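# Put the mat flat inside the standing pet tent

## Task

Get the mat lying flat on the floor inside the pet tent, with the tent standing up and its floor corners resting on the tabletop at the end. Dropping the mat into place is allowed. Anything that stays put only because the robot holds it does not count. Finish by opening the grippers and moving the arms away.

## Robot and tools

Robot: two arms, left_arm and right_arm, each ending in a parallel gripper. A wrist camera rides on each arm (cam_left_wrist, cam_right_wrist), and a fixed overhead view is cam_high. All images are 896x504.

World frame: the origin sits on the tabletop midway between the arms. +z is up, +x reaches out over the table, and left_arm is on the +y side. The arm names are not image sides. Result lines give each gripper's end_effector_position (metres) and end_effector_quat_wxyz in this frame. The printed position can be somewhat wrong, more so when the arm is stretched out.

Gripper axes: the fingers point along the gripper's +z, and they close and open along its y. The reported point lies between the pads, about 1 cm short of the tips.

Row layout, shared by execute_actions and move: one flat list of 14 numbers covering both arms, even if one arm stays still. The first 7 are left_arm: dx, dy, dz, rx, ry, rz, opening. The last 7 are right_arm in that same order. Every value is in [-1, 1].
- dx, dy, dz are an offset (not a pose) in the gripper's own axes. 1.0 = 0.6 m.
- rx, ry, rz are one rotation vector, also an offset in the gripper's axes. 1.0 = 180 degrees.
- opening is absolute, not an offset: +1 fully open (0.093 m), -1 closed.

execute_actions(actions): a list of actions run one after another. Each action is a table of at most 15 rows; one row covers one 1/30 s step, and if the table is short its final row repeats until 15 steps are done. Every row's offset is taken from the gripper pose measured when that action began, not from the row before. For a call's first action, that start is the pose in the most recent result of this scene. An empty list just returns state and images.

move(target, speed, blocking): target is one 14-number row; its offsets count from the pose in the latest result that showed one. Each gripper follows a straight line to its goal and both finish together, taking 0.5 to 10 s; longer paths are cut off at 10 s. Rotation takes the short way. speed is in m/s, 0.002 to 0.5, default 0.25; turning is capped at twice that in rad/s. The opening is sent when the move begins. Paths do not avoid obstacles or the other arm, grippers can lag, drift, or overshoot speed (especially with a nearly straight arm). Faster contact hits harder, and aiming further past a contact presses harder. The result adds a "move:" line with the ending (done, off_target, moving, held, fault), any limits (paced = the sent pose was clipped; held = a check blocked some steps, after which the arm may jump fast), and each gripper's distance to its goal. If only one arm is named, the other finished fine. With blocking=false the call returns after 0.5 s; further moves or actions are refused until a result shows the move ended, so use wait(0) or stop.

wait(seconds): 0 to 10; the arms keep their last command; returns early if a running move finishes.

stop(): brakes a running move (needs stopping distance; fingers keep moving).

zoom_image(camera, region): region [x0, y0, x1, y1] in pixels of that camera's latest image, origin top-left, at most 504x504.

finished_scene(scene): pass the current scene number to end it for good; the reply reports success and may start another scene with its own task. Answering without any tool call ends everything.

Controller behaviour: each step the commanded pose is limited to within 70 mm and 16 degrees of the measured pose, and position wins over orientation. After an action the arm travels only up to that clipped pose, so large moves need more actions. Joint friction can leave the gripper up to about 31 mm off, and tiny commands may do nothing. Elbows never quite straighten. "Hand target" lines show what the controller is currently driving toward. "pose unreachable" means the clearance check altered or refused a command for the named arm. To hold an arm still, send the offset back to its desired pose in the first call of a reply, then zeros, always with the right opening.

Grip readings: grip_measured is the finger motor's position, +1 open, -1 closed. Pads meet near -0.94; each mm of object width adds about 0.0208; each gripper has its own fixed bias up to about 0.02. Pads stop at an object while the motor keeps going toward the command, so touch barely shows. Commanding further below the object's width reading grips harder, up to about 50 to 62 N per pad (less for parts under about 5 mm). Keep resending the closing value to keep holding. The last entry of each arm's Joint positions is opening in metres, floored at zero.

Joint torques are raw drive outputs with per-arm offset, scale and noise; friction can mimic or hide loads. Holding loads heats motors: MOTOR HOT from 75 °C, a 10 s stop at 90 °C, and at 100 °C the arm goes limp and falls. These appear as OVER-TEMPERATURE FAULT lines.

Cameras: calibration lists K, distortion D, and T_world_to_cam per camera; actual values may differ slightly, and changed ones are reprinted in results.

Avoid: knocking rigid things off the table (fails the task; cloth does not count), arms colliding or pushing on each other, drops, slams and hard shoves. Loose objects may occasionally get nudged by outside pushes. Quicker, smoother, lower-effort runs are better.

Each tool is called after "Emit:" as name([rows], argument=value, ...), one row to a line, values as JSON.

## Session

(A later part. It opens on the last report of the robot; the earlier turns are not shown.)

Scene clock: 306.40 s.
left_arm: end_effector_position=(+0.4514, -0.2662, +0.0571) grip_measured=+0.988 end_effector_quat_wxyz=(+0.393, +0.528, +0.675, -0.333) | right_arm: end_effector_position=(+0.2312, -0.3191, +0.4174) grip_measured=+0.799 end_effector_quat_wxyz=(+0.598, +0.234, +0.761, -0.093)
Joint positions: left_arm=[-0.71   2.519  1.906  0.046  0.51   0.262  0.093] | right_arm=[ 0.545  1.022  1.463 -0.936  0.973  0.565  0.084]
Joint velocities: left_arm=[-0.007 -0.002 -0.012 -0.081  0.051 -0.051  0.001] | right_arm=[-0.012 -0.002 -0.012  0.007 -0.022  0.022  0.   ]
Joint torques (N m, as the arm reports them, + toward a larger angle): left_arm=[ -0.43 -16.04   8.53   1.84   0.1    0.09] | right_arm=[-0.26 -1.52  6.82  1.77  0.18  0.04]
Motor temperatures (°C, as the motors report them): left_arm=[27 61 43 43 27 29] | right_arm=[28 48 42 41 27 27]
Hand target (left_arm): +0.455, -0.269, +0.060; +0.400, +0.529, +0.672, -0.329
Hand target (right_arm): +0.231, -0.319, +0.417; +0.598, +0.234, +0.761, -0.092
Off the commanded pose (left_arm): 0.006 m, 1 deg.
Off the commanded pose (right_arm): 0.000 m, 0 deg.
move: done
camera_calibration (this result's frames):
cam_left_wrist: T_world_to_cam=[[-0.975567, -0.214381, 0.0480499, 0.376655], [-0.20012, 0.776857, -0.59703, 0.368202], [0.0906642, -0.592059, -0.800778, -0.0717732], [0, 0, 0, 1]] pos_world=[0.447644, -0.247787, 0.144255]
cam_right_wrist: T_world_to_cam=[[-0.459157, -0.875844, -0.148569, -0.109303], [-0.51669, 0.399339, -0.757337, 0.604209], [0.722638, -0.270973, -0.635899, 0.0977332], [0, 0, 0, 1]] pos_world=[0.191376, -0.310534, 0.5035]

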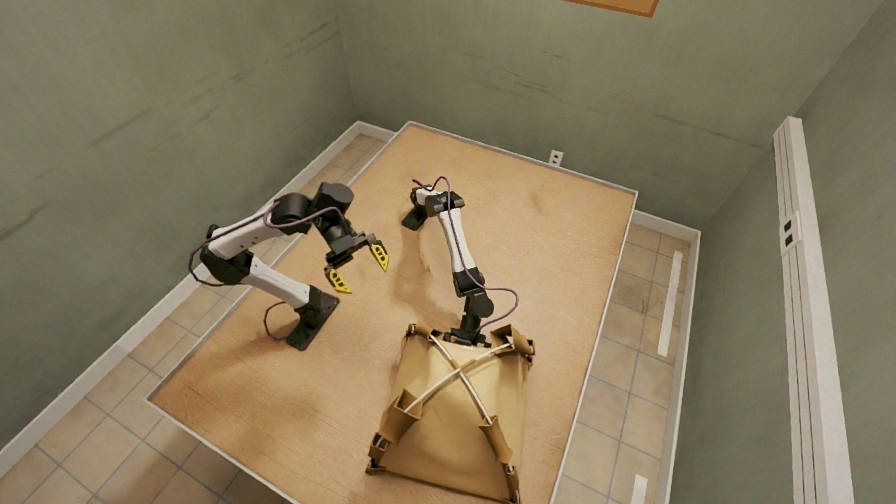

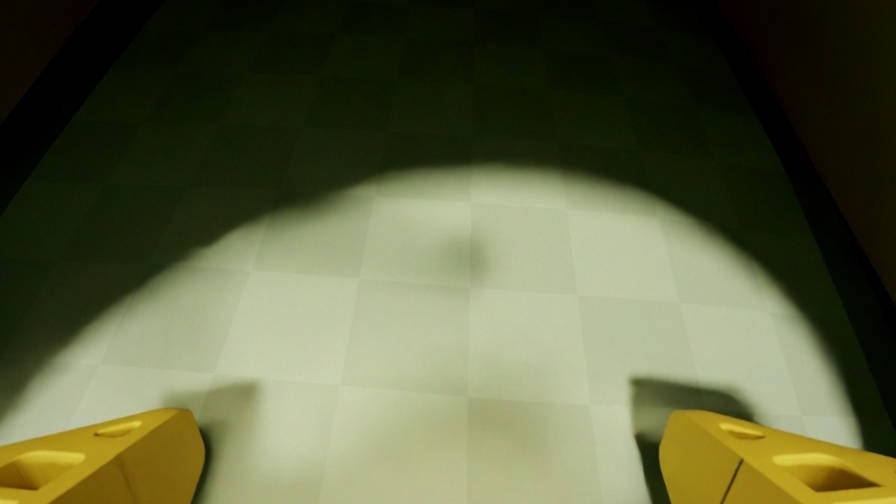

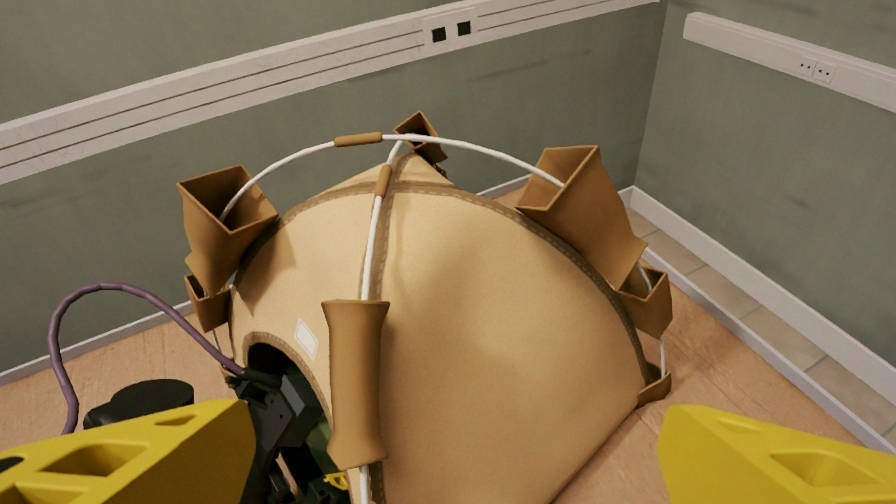

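Emit:
move(target=[0.059,0,0.031,0,0,0,1, 0,0,0,0,0,0,0.8], speed=0.05)

Emit:
move(target=[0.022,-0.045,0.012,-0.03,0,-0.016,1, 0,0,0,0,0,0,0.8], speed=0.03)

Scene clock: 307.83 s.
left_arm: end_effector_position=(+0.4547, -0.2695, +0.0372) grip_measured=+0.988 end_effector_quat_wxyz=(+0.409, +0.528, +0.665, -0.335) | right_arm: end_effector_position=(+0.2312, -0.3191, +0.4174) grip_measured=+0.799 end_effector_quat_wxyz=(+0.598, +0.234, +0.761, -0.093)
Joint positions: left_arm=[-0.71   2.569  1.888  0.15   0.51   0.265  0.093] | right_arm=[ 0.545  1.022  1.463 -0.936  0.973  0.565  0.084]
Joint velocities: left_arm=[ 0.007 -0.002 -0.022  0.066 -0.037  0.022 -0.   ] | right_arm=[ 0.012 -0.002  0.002 -0.007  0.022 -0.037  0.   ]
Joint torques (N m, as the arm reports them, + toward a larger angle): left_arm=[ -0.35 -15.81   5.     1.92   0.19  -0.01] | right_arm=[-0.21 -1.54  6.82  1.77  0.21  0.04]
Motor temperatures (°C, as the motors report them): left_arm=[27 61 43 43 27 29] | right_arm=[28 48 42 41 27 27]
Hand target (left_arm): +0.450, -0.265, +0.017; +0.393, +0.528, +0.675, -0.333
Hand target (right_arm): +0.231, -0.319, +0.417; +0.598, +0.234, +0.761, -0.093
Off the commanded pose (left_arm): 0.021 m, 2 deg.
Off the commanded pose (right_arm): 0.000 m, 0 deg.
move: off_target (left_arm)
camera_calibration (this result's frames):
cam_left_wrist: T_world_to_cam=[[-0.976807, -0.212446, 0.0267483, 0.382027], [-0.182757, 0.762098, -0.621133, 0.348599], [0.111572, -0.611615, -0.783249, -0.105364], [0, 0, 0, 1]] pos_world=[0.448631, -0.248949, 0.123782]
cam_right_wrist: T_world_to_cam=[[-0.459157, -0.875844, -0.148569, -0.109303], [-0.51669, 0.399339, -0.757337, 0.604209], [0.722638, -0.270973, -0.635899, 0.0977332], [0, 0, 0, 1]] pos_world=[0.191376, -0.310534, 0.5035]

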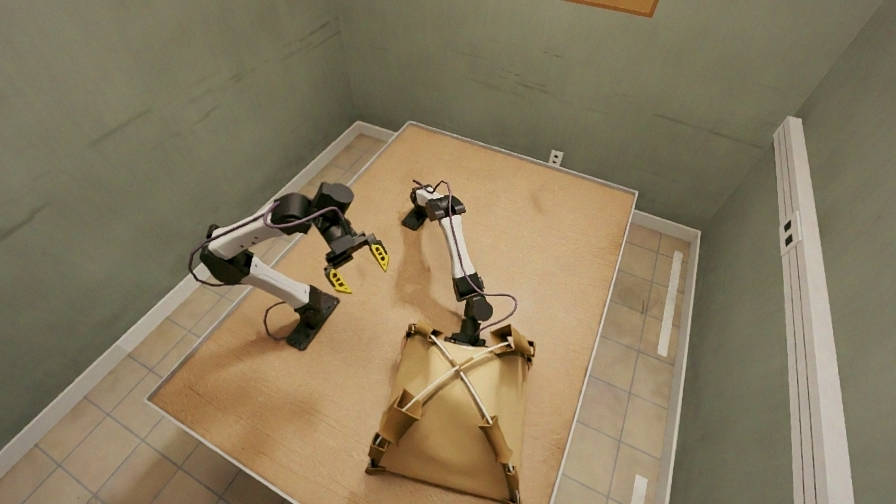

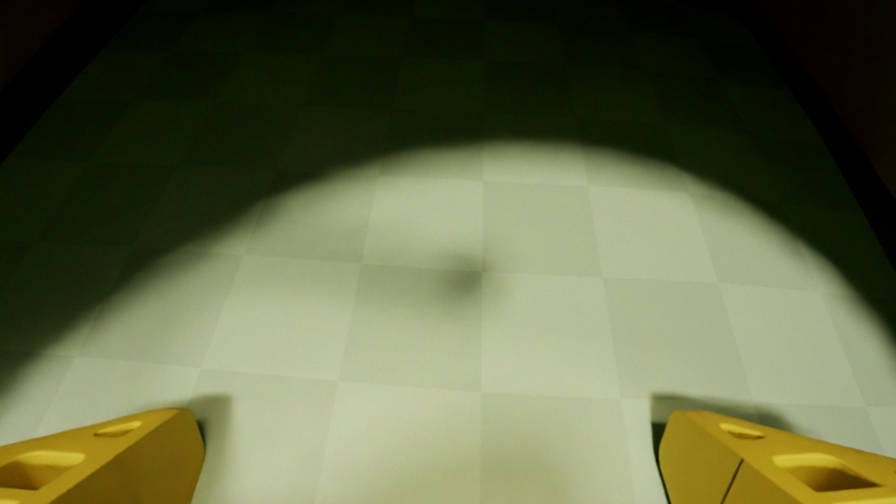

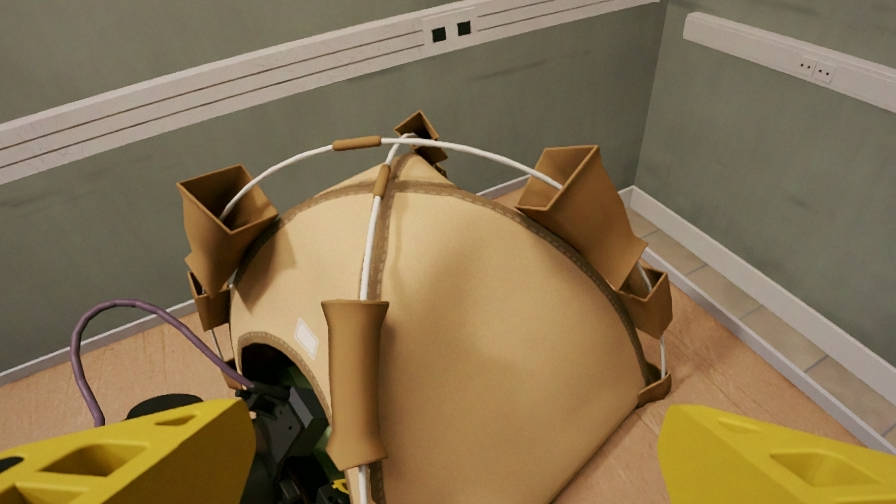

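Scene clock: 309.83 s.
left_arm: end_effector_position=(+0.4366, -0.2797, +0.0333) grip_measured=+0.988 end_effector_quat_wxyz=(+0.441, +0.493, +0.680, -0.317) | right_arm: end_effector_position=(+0.2312, -0.3191, +0.4174) grip_measured=+0.799 end_effector_quat_wxyz=(+0.598, +0.234, +0.761, -0.093)
Joint positions: left_arm=[-0.773  2.531  1.75   0.325  0.368  0.178  0.093] | right_arm=[ 0.545  1.022  1.463 -0.936  0.973  0.565  0.084]
Joint velocities: left_arm=[-0.002  0.007 -0.012 -0.007 -0.037 -0.022  0.001] | right_arm=[-0.007 -0.002 -0.002 -0.007 -0.022 -0.066 -0.001]
Joint torques (N m, as the arm reports them, + toward a larger angle): left_arm=[ -0.92 -17.47   4.46   1.84   0.    -0.05] | right_arm=[-0.24 -1.52  6.79  1.77  0.21  0.05]
Motor temperatures (°C, as the motors report them): left_arm=[27 62 43 43 27 29] | right_arm=[28 47 42 41 27 27]
Hand target (left_arm): +0.429, -0.277, +0.023; +0.425, +0.491, +0.693, -0.313
Hand target (right_arm): +0.231, -0.319, +0.417; +0.598, +0.234, +0.761, -0.093
Off the commanded pose (left_arm): 0.014 m, 2 deg.
Off the commanded pose (right_arm): 0.000 m, 0 deg.
move: off_target (left_arm)
camera_calibration (this result's frames):
cam_left_wrist: T_world_to_cam=[[-0.951431, -0.307676, 0.0106954, 0.325118], [-0.241039, 0.722856, -0.647595, 0.365939], [0.191518, -0.61872, -0.761909, -0.1503], [0, 0, 0, 1]] pos_world=[0.426318, -0.257485, 0.118988]
cam_right_wrist: T_world_to_cam=[[-0.459157, -0.875844, -0.148569, -0.109303], [-0.51669, 0.399339, -0.757337, 0.604209], [0.722638, -0.270973, -0.635899, 0.0977332], [0, 0, 0, 1]] pos_world=[0.191376, -0.310534, 0.5035]

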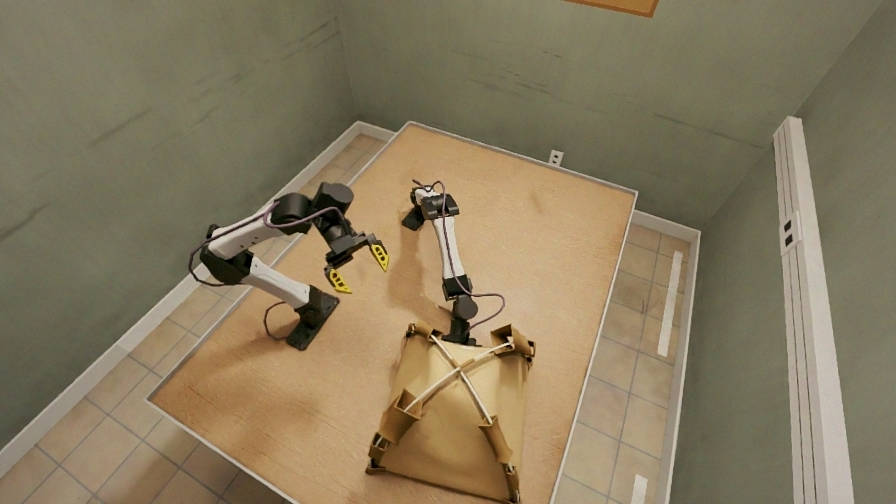

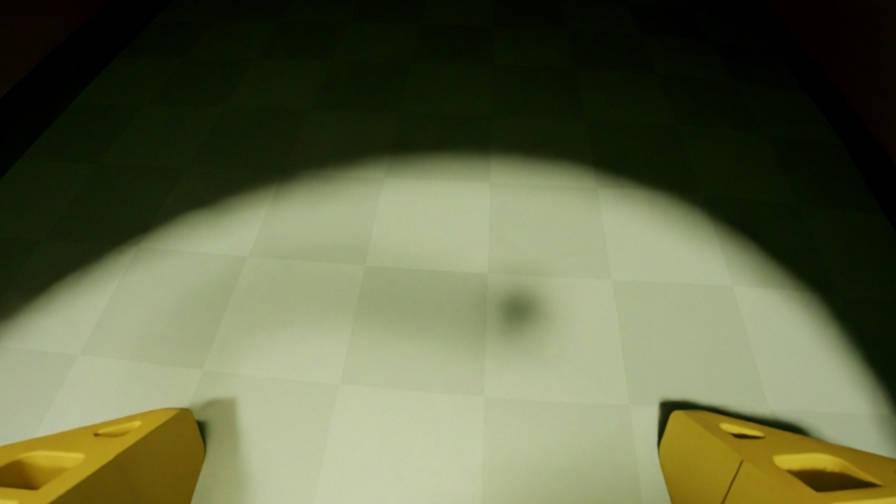

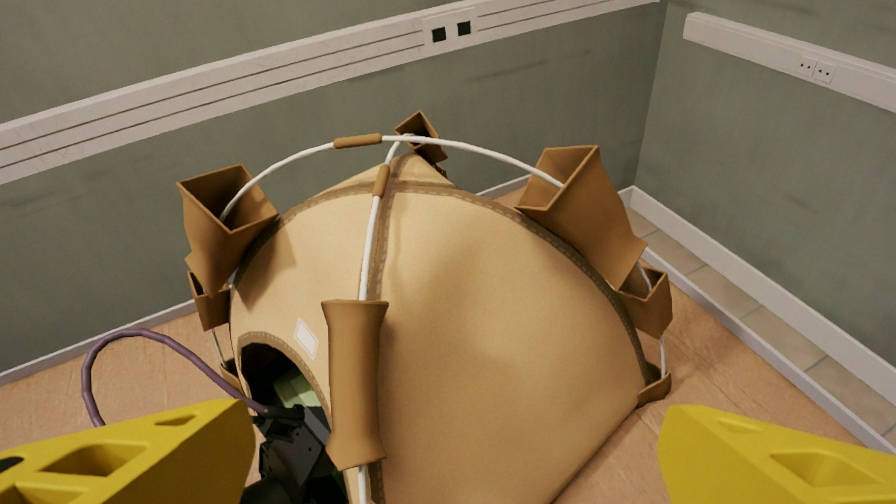

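Emit:
move(target=[0.038,0.026,-0.037,0,0,0,1, 0,0,0,0,0,0,0.8], speed=0.03)

Scene clock: 312.50 s.
left_arm: end_effector_position=(+0.4431, -0.2572, +0.0338) grip_measured=+0.988 end_effector_quat_wxyz=(+0.455, +0.491, +0.669, -0.323) | right_arm: end_effector_position=(+0.2312, -0.3191, +0.4174) grip_measured=+0.799 end_effector_quat_wxyz=(+0.598, +0.234, +0.761, -0.093)
Joint positions: left_arm=[-0.732  2.495  1.643  0.428  0.411  0.194  0.093] | right_arm=[ 0.545  1.022  1.463 -0.936  0.973  0.565  0.084]
Joint velocities: left_arm=[ 0.002 -0.002 -0.002  0.022 -0.007  0.007  0.   ] | right_arm=[ 0.022 -0.007  0.007  0.081 -0.037 -0.037  0.   ]
Joint torques (N m, as the arm reports them, + toward a larger angle): left_arm=[  0.56 -16.93   4.4    1.82   0.17   0.13] | right_arm=[-0.27 -1.48  6.79  1.77  0.22  0.05]
Motor temperatures (°C, as the motors report them): left_arm=[28 62 42 43 27 29] | right_arm=[28 47 42 41 27 27]
Hand target (left_arm): +0.442, -0.247, +0.022; +0.441, +0.493, +0.680, -0.317
Hand target (right_arm): +0.231, -0.319, +0.417; +0.598, +0.234, +0.761, -0.093
Off the commanded pose (left_arm): 0.016 m, 2 deg.
Off the commanded pose (right_arm): 0.000 m, 0 deg.
move: off_target (left_arm)
camera_calibration (this result's frames):
cam_left_wrist: T_world_to_cam=[[-0.952853, -0.303429, -0.00141687, 0.340287], [-0.222948, 0.703271, -0.675059, 0.339499], [0.205829, -0.642916, -0.737763, -0.1506], [0, 0, 0, 1]] pos_world=[0.430931, -0.23233, 0.118556]
cam_right_wrist: T_world_to_cam=[[-0.459157, -0.875844, -0.148569, -0.109303], [-0.51669, 0.399339, -0.757337, 0.604209], [0.722638, -0.270973, -0.635899, 0.0977332], [0, 0, 0, 1]] pos_world=[0.191376, -0.310534, 0.5035]

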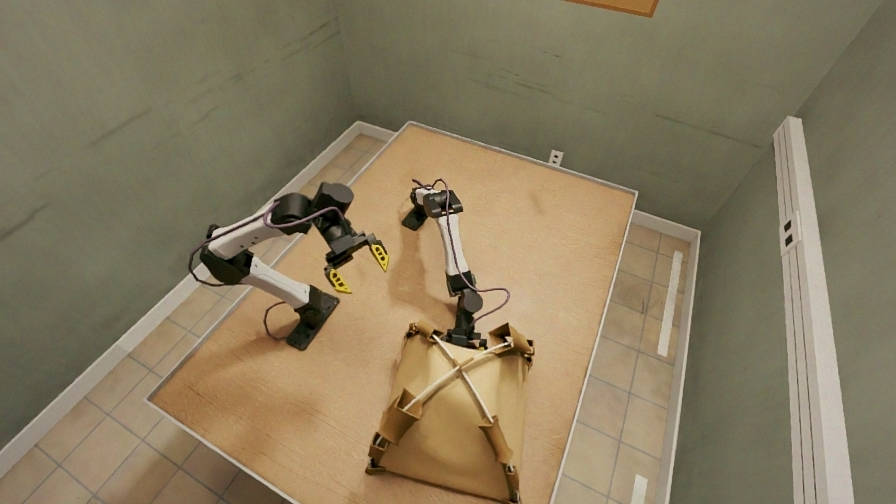

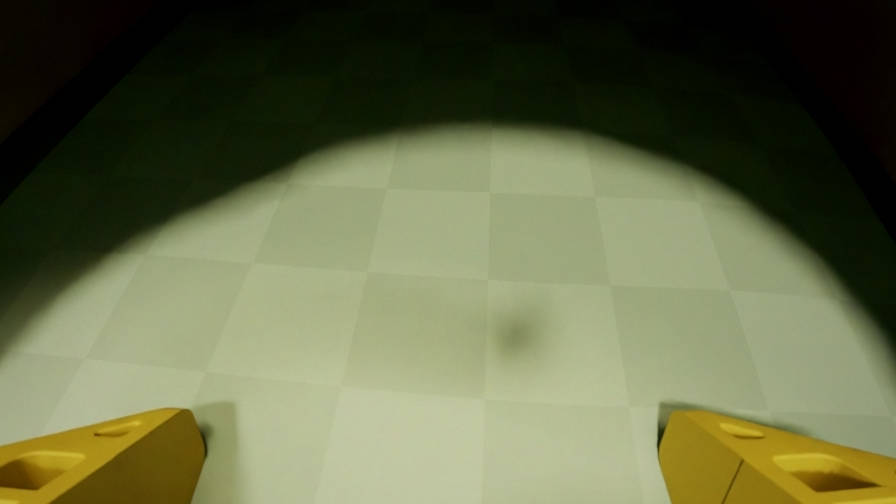

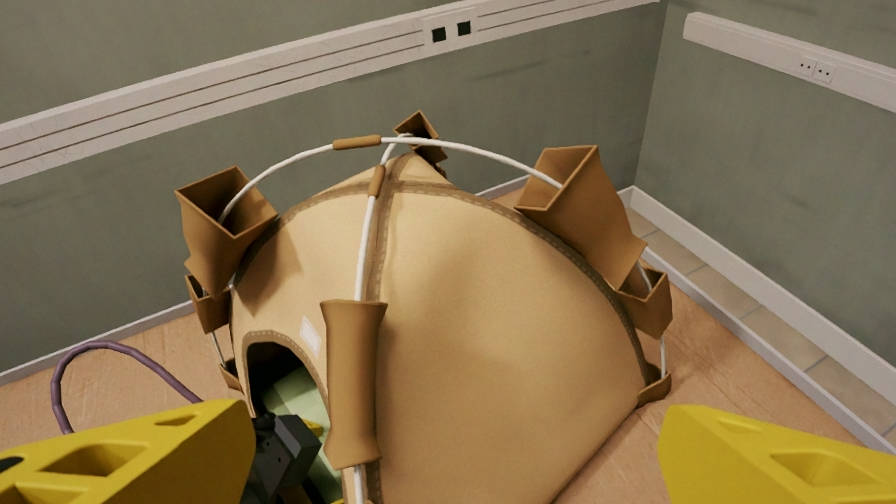

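Emit:
move(target=[-0.069,0,-0.029,0,0,0,1, 0,0,0,0,0,0,0.8], speed=0.08)

Emit:
move(target=[0.065,0.02,-0.17,0.03,-0.03,0.013,1, 0,0,0,0,0,0,0.8], speed=0.15)

Scene clock: 314.10 s.
left_arm: end_effector_position=(+0.4389, -0.2529, +0.0594) grip_measured=+0.988 end_effector_quat_wxyz=(+0.440, +0.493, +0.679, -0.320) | right_arm: end_effector_position=(+0.2312, -0.3191, +0.4174) grip_measured=+0.799 end_effector_quat_wxyz=(+0.598, +0.234, +0.761, -0.093)
Joint positions: left_arm=[-0.732  2.415  1.642  0.313  0.411  0.195  0.093] | right_arm=[ 0.545  1.022  1.463 -0.936  0.973  0.565  0.084]
Joint velocities: left_arm=[-0.007 -0.002  0.002 -0.007 -0.007  0.007 -0.001] | right_arm=[-0.012 -0.002 -0.012 -0.007 -0.037 -0.051 -0.   ]
Joint torques (N m, as the arm reports them, + toward a larger angle): left_arm=[ -0.35 -17.41   8.13   1.94   0.13   0.01] | right_arm=[-0.18 -1.53  6.79  1.77  0.21  0.04]
Motor temperatures (°C, as the motors report them): left_arm=[28 62 43 43 27 29] | right_arm=[28 46 42 41 27 27]
Hand target (left_arm): +0.442, -0.257, +0.079; +0.455, +0.491, +0.669, -0.323
Hand target (right_arm): +0.231, -0.319, +0.417; +0.598, +0.234, +0.761, -0.093
Off the commanded pose (left_arm): 0.020 m, 2 deg.
Off the commanded pose (right_arm): 0.000 m, 0 deg.
move: off_target (left_arm)
camera_calibration (this result's frames):
cam_left_wrist: T_world_to_cam=[[-0.952742, -0.303451, 0.0141157, 0.336689], [-0.239124, 0.720495, -0.650928, 0.362793], [0.187355, -0.623542, -0.759008, -0.113859], [0, 0, 0, 1]] pos_world=[0.428863, -0.230218, 0.14498]
cam_right_wrist: T_world_to_cam=[[-0.459157, -0.875844, -0.148569, -0.109303], [-0.51669, 0.399339, -0.757337, 0.604209], [0.722638, -0.270973, -0.635899, 0.0977332], [0, 0, 0, 1]] pos_world=[0.191376, -0.310534, 0.5035]

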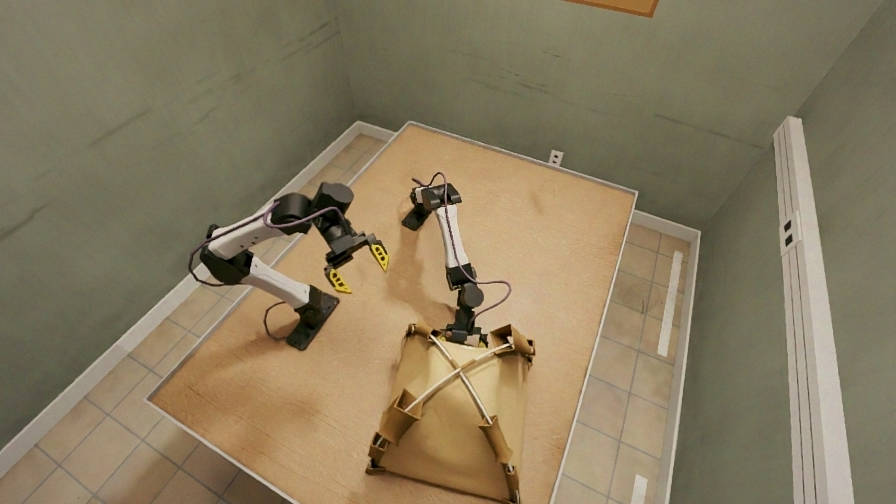

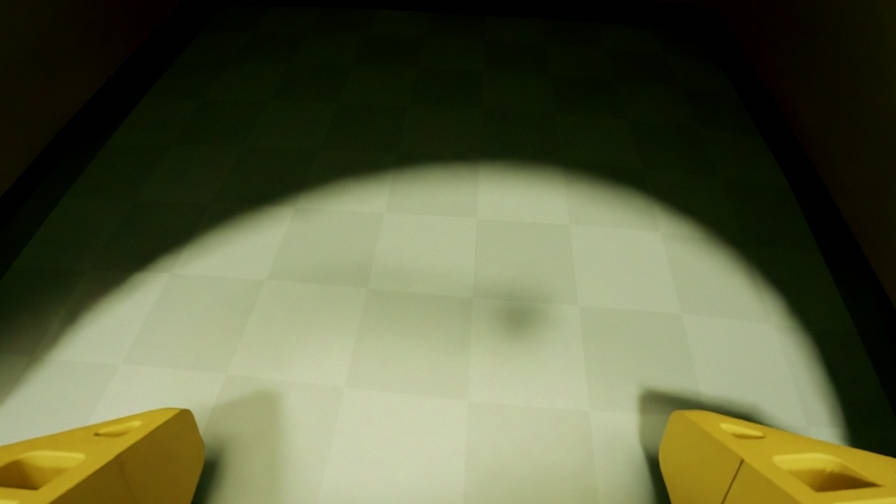

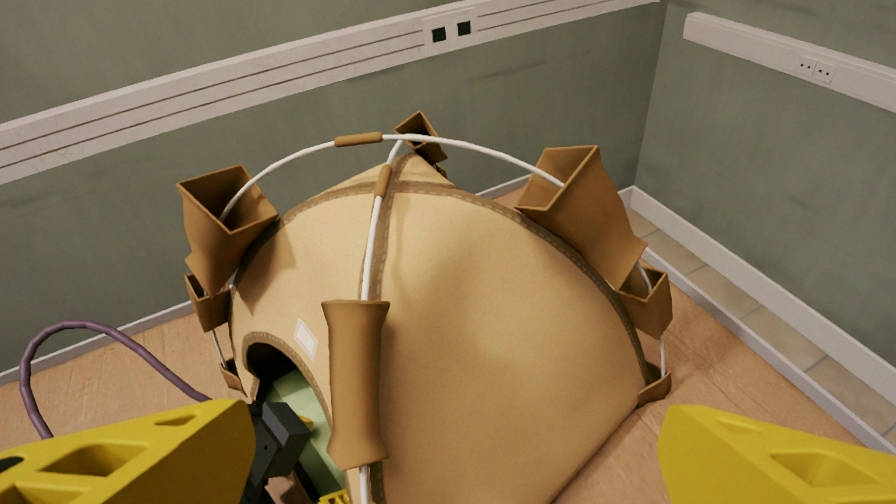

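Scene clock: 315.43 s.
left_arm: end_effector_position=(+0.4204, -0.1466, +0.0607) grip_measured=+0.988 end_effector_quat_wxyz=(+0.449, +0.508, +0.640, -0.361) | right_arm: end_effector_position=(+0.2312, -0.3191, +0.4174) grip_measured=+0.799 end_effector_quat_wxyz=(+0.598, +0.234, +0.761, -0.093)
Joint positions: left_arm=[-0.553  2.2    1.177  0.579  0.673  0.282  0.093] | right_arm=[ 0.545  1.022  1.463 -0.936  0.973  0.565  0.084]
Joint velocities: left_arm=[-0.002 -0.012  0.002  0.022 -0.051  0.051 -0.   ] | right_arm=[-0.007 -0.007 -0.002 -0.037 -0.051 -0.037 -0.   ]
Joint torques (N m, as the arm reports them, + toward a larger angle): left_arm=[ -0.28 -14.92   4.31   2.07   0.33   0.07] | right_arm=[-0.25 -1.53  6.77  1.78  0.21  0.04]
Motor temperatures (°C, as the motors report them): left_arm=[28 62 42 44 27 29] | right_arm=[28 46 42 41 27 27]
Hand target (left_arm): +0.416, -0.145, +0.067; +0.455, +0.512, +0.631, -0.364
Hand target (right_arm): +0.231, -0.319, +0.417; +0.598, +0.234, +0.761, -0.093
Off the commanded pose (left_arm): 0.006 m, 1 deg.
Off the commanded pose (right_arm): 0.000 m, 0 deg.
move: done
camera_calibration (this result's frames):
cam_left_wrist: T_world_to_cam=[[-0.976074, -0.216669, 0.0182916, 0.373622], [-0.165855, 0.687475, -0.707015, 0.250408], [0.140613, -0.693133, -0.706962, -0.0367748], [0, 0, 0, 1]] pos_world=[0.411385, -0.116686, 0.14421]
cam_right_wrist: T_world_to_cam=[[-0.459157, -0.875844, -0.148569, -0.109303], [-0.51669, 0.399339, -0.757337, 0.604209], [0.722638, -0.270973, -0.635899, 0.0977332], [0, 0, 0, 1]] pos_world=[0.191376, -0.310534, 0.5035]

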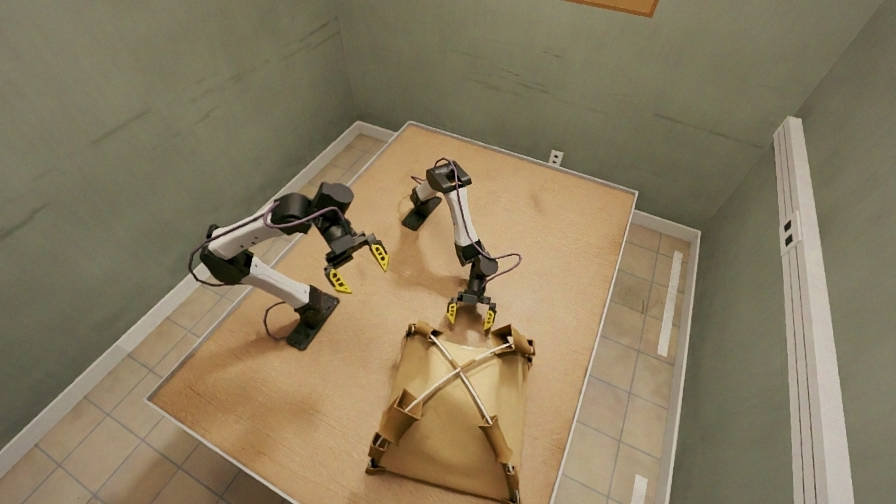

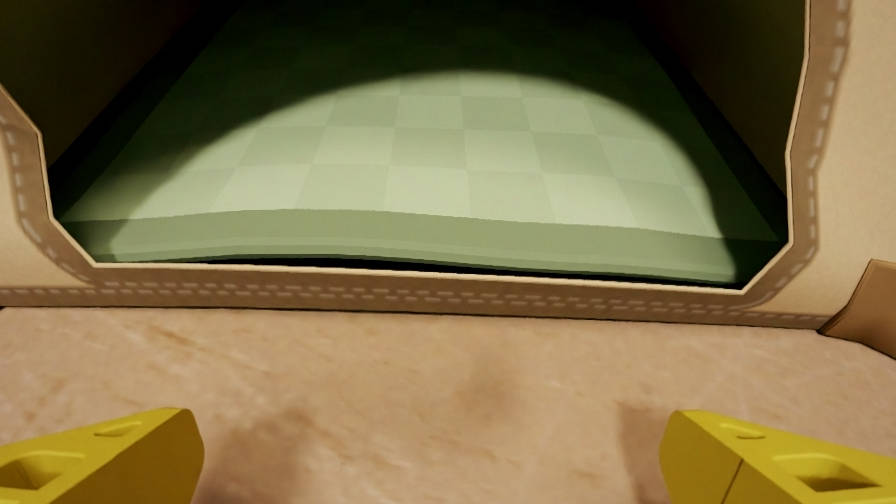

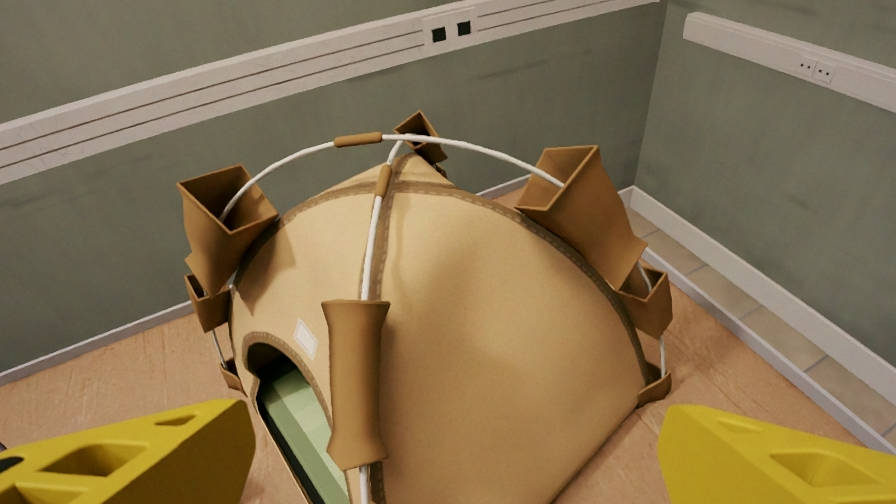

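Emit:
wait(seconds=10)

Emit:
zoom_image(camera="cam_left_wrist", region=[40, 150, 544, 330])

Scene clock: 326.07 s.
left_arm: end_effector_position=(+0.4203, -0.1467, +0.0611) grip_measured=+0.988 end_effector_quat_wxyz=(+0.450, +0.508, +0.640, -0.361) | right_arm: end_effector_position=(+0.2312, -0.3191, +0.4174) grip_measured=+0.799 end_effector_quat_wxyz=(+0.598, +0.234, +0.761, -0.093)
Joint positions: left_arm=[-0.553  2.2    1.177  0.581  0.674  0.282  0.093] | right_arm=[ 0.545  1.022  1.463 -0.936  0.973  0.565  0.084]
Joint velocities: left_arm=[-0.022  0.017  0.002  0.007 -0.022  0.051  0.001] | right_arm=[-0.002  0.027  0.007  0.022 -0.037 -0.022  0.   ]
Joint torques (N m, as the arm reports them, + toward a larger angle): left_arm=[ -0.22 -14.92   4.29   2.03   0.34   0.08] | right_arm=[-0.24 -1.53  6.78  1.77  0.22  0.04]
Motor temperatures (°C, as the motors report them): left_arm=[27 62 42 44 27 29] | right_arm=[28 45 42 41 27 27]
Hand target (left_arm): +0.416, -0.145, +0.067; +0.455, +0.512, +0.631, -0.364
Hand target (right_arm): +0.231, -0.319, +0.417; +0.598, +0.234, +0.761, -0.093
Off the commanded pose (left_arm): 0.006 m, 1 deg.
Off the commanded pose (right_arm): 0.000 m, 0 deg.
wait: 10.00 s; at rest from the start
camera_calibration (this result's frames):
cam_left_wrist: T_world_to_cam=[[-0.976387, -0.215298, 0.0177632, 0.373824], [-0.164302, 0.686696, -0.708134, 0.250045], [0.140262, -0.694331, -0.705855, -0.0367127], [0, 0, 0, 1]] pos_world=[0.41123, -0.116712, 0.144511]
cam_right_wrist: T_world_to_cam=[[-0.459157, -0.875844, -0.148569, -0.109303], [-0.51669, 0.399339, -0.757337, 0.604209], [0.722638, -0.270973, -0.635899, 0.0977332], [0, 0, 0, 1]] pos_world=[0.191376, -0.310534, 0.5035]

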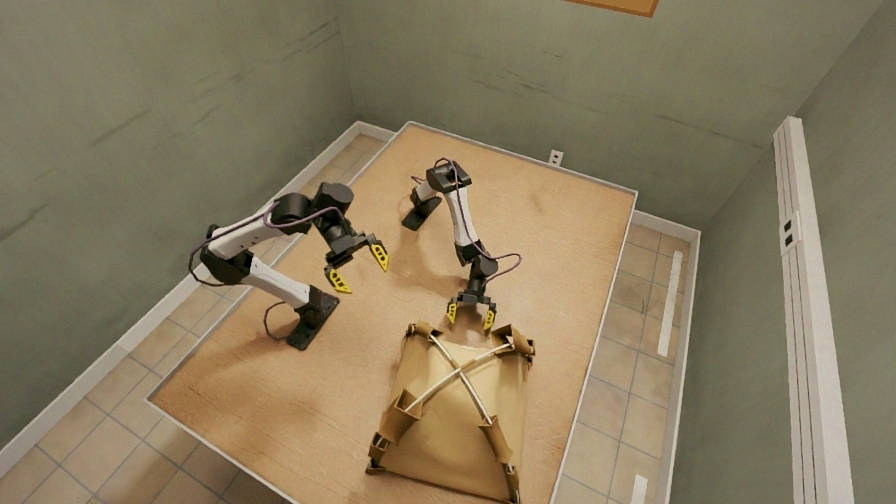

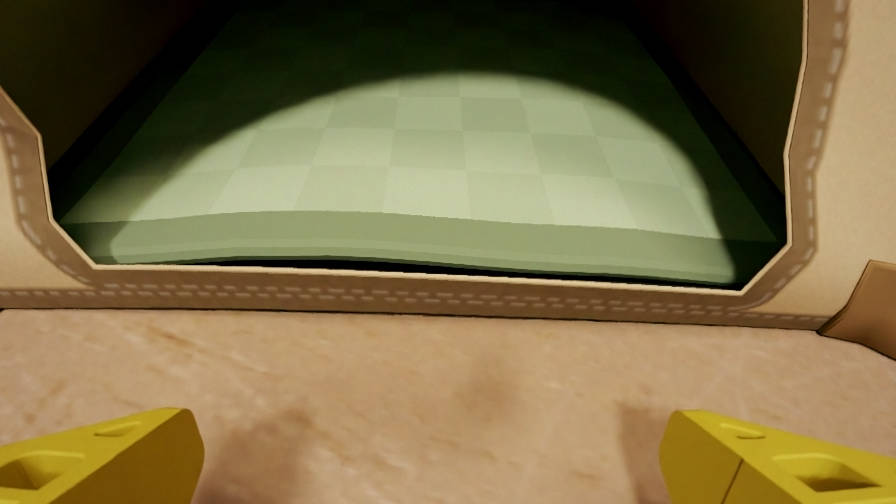

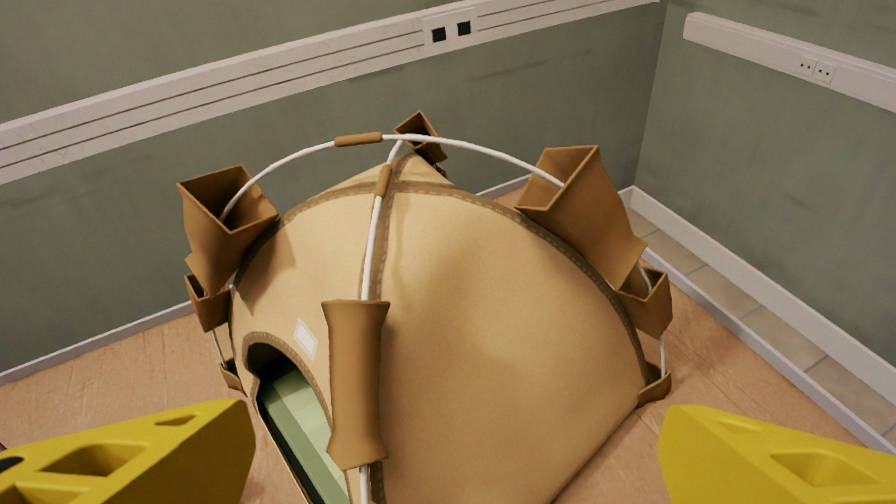

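Region (40, 150, 544, 330) of cam_left_wrist's 896x504 image, scaled by 1.000; it fills the top 180 rows of this view, and the rest is white.

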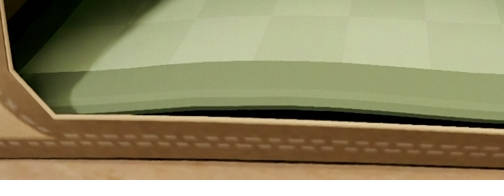

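Emit:
move(target=[-0.065,0,-0.31,-0.08,0,-0.03,1, 0,0,0,0,0,0,0.8], speed=0.2)

Emit:
zoom_image(camera="cam_high", region=[330, 290, 610, 504])

Scene clock: 328.57 s.
left_arm: end_effector_position=(+0.3891, +0.0061, +0.1696) grip_measured=+0.988 end_effector_quat_wxyz=(+0.498, +0.419, +0.699, -0.298) | right_arm: end_effector_position=(+0.2312, -0.3191, +0.4174) grip_measured=+0.799 end_effector_quat_wxyz=(+0.598, +0.234, +0.761, -0.093)
Joint positions: left_arm=[-0.308  1.505  0.76   0.32   0.654  0.27   0.093] | right_arm=[ 0.545  1.022  1.463 -0.936  0.973  0.565  0.084]
Joint velocities: left_arm=[-0.012 -0.007 -0.002  0.007 -0.022 -0.007 -0.   ] | right_arm=[-0.012 -0.007 -0.007 -0.022 -0.007 -0.051 -0.   ]
Joint torques (N m, as the arm reports them, + toward a larger angle): left_arm=[ 0.14 -8.29  5.12  1.89  0.23  0.07] | right_arm=[-0.23 -1.51  6.83  1.78  0.21  0.05]
Motor temperatures (°C, as the motors report them): left_arm=[27 61 42 44 27 29] | right_arm=[28 45 42 41 27 27]
Hand target (left_arm): +0.385, +0.010, +0.164; +0.493, +0.419, +0.702, -0.297
Hand target (right_arm): +0.231, -0.319, +0.417; +0.598, +0.234, +0.761, -0.093
Off the commanded pose (left_arm): 0.012 m, 1 deg.
Off the commanded pose (right_arm): 0.000 m, 0 deg.
move: off_target (left_arm)
camera_calibration (this result's frames):
cam_left_wrist: T_world_to_cam=[[-0.885092, -0.465278, 0.0113193, 0.341375], [-0.332874, 0.615848, -0.714091, 0.283842], [0.32528, -0.635805, -0.699961, 0.0770188], [0, 0, 0, 1]] pos_world=[0.371579, 0.033, 0.252735]
cam_right_wrist: T_world_to_cam=[[-0.459157, -0.875844, -0.148569, -0.109303], [-0.51669, 0.399339, -0.757337, 0.604209], [0.722638, -0.270973, -0.635899, 0.0977332], [0, 0, 0, 1]] pos_world=[0.191376, -0.310534, 0.5035]

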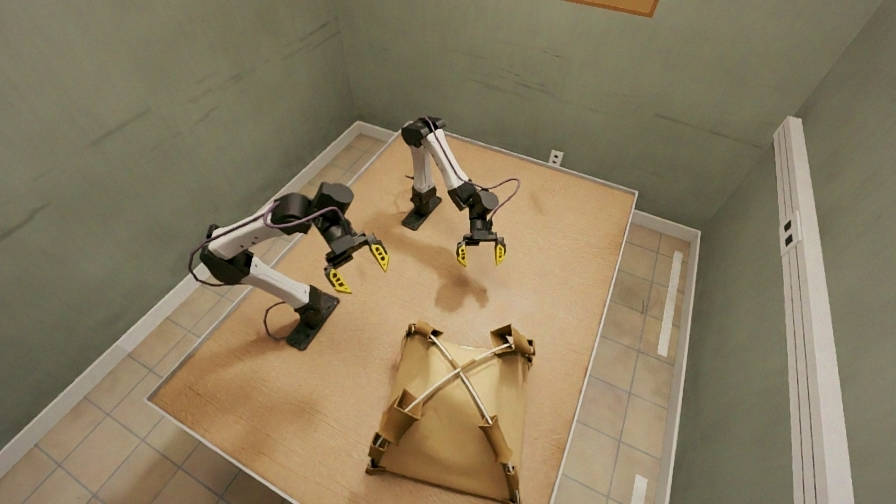

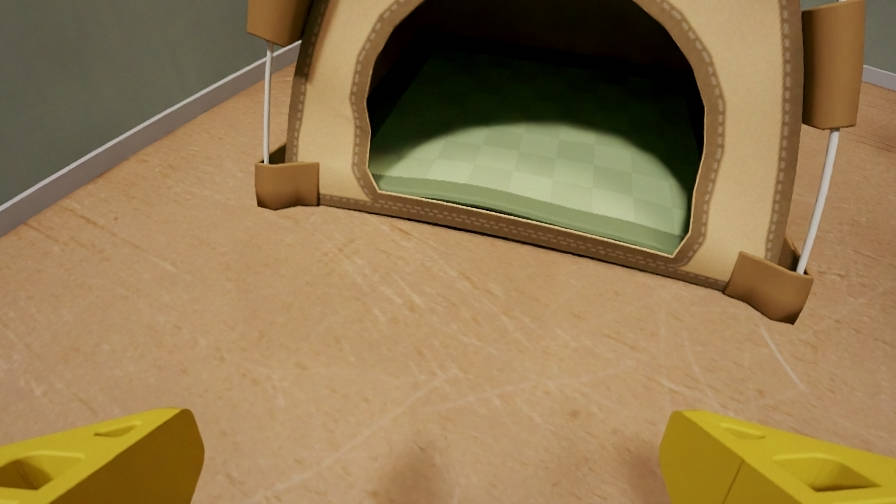

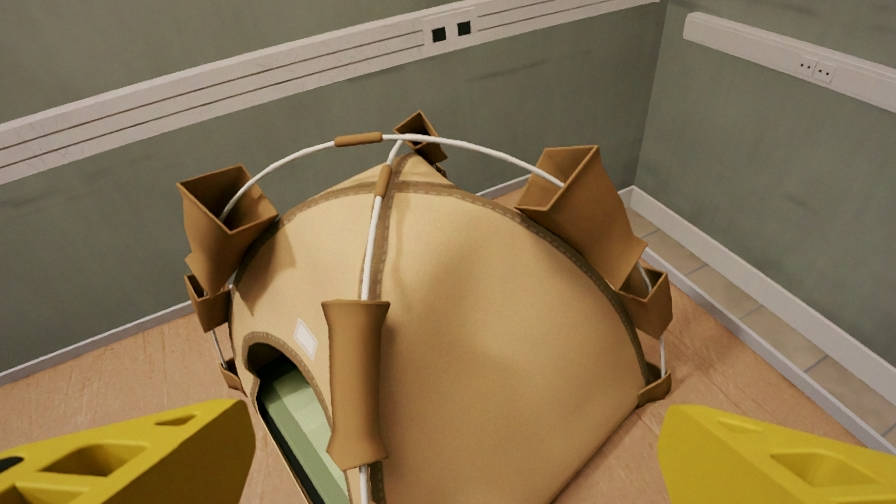

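Region (330, 290, 610, 504) of cam_high's 896x504 image, scaled by 1.800, with more detail than that image has; it fills the top 385 rows of this view, and the rest is white.

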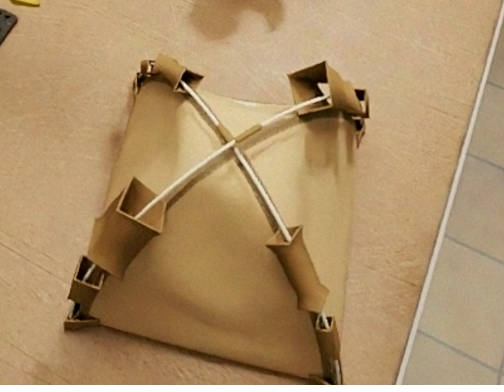

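Emit:
finished_scene(scene=2)

The scene is finished: the task was done.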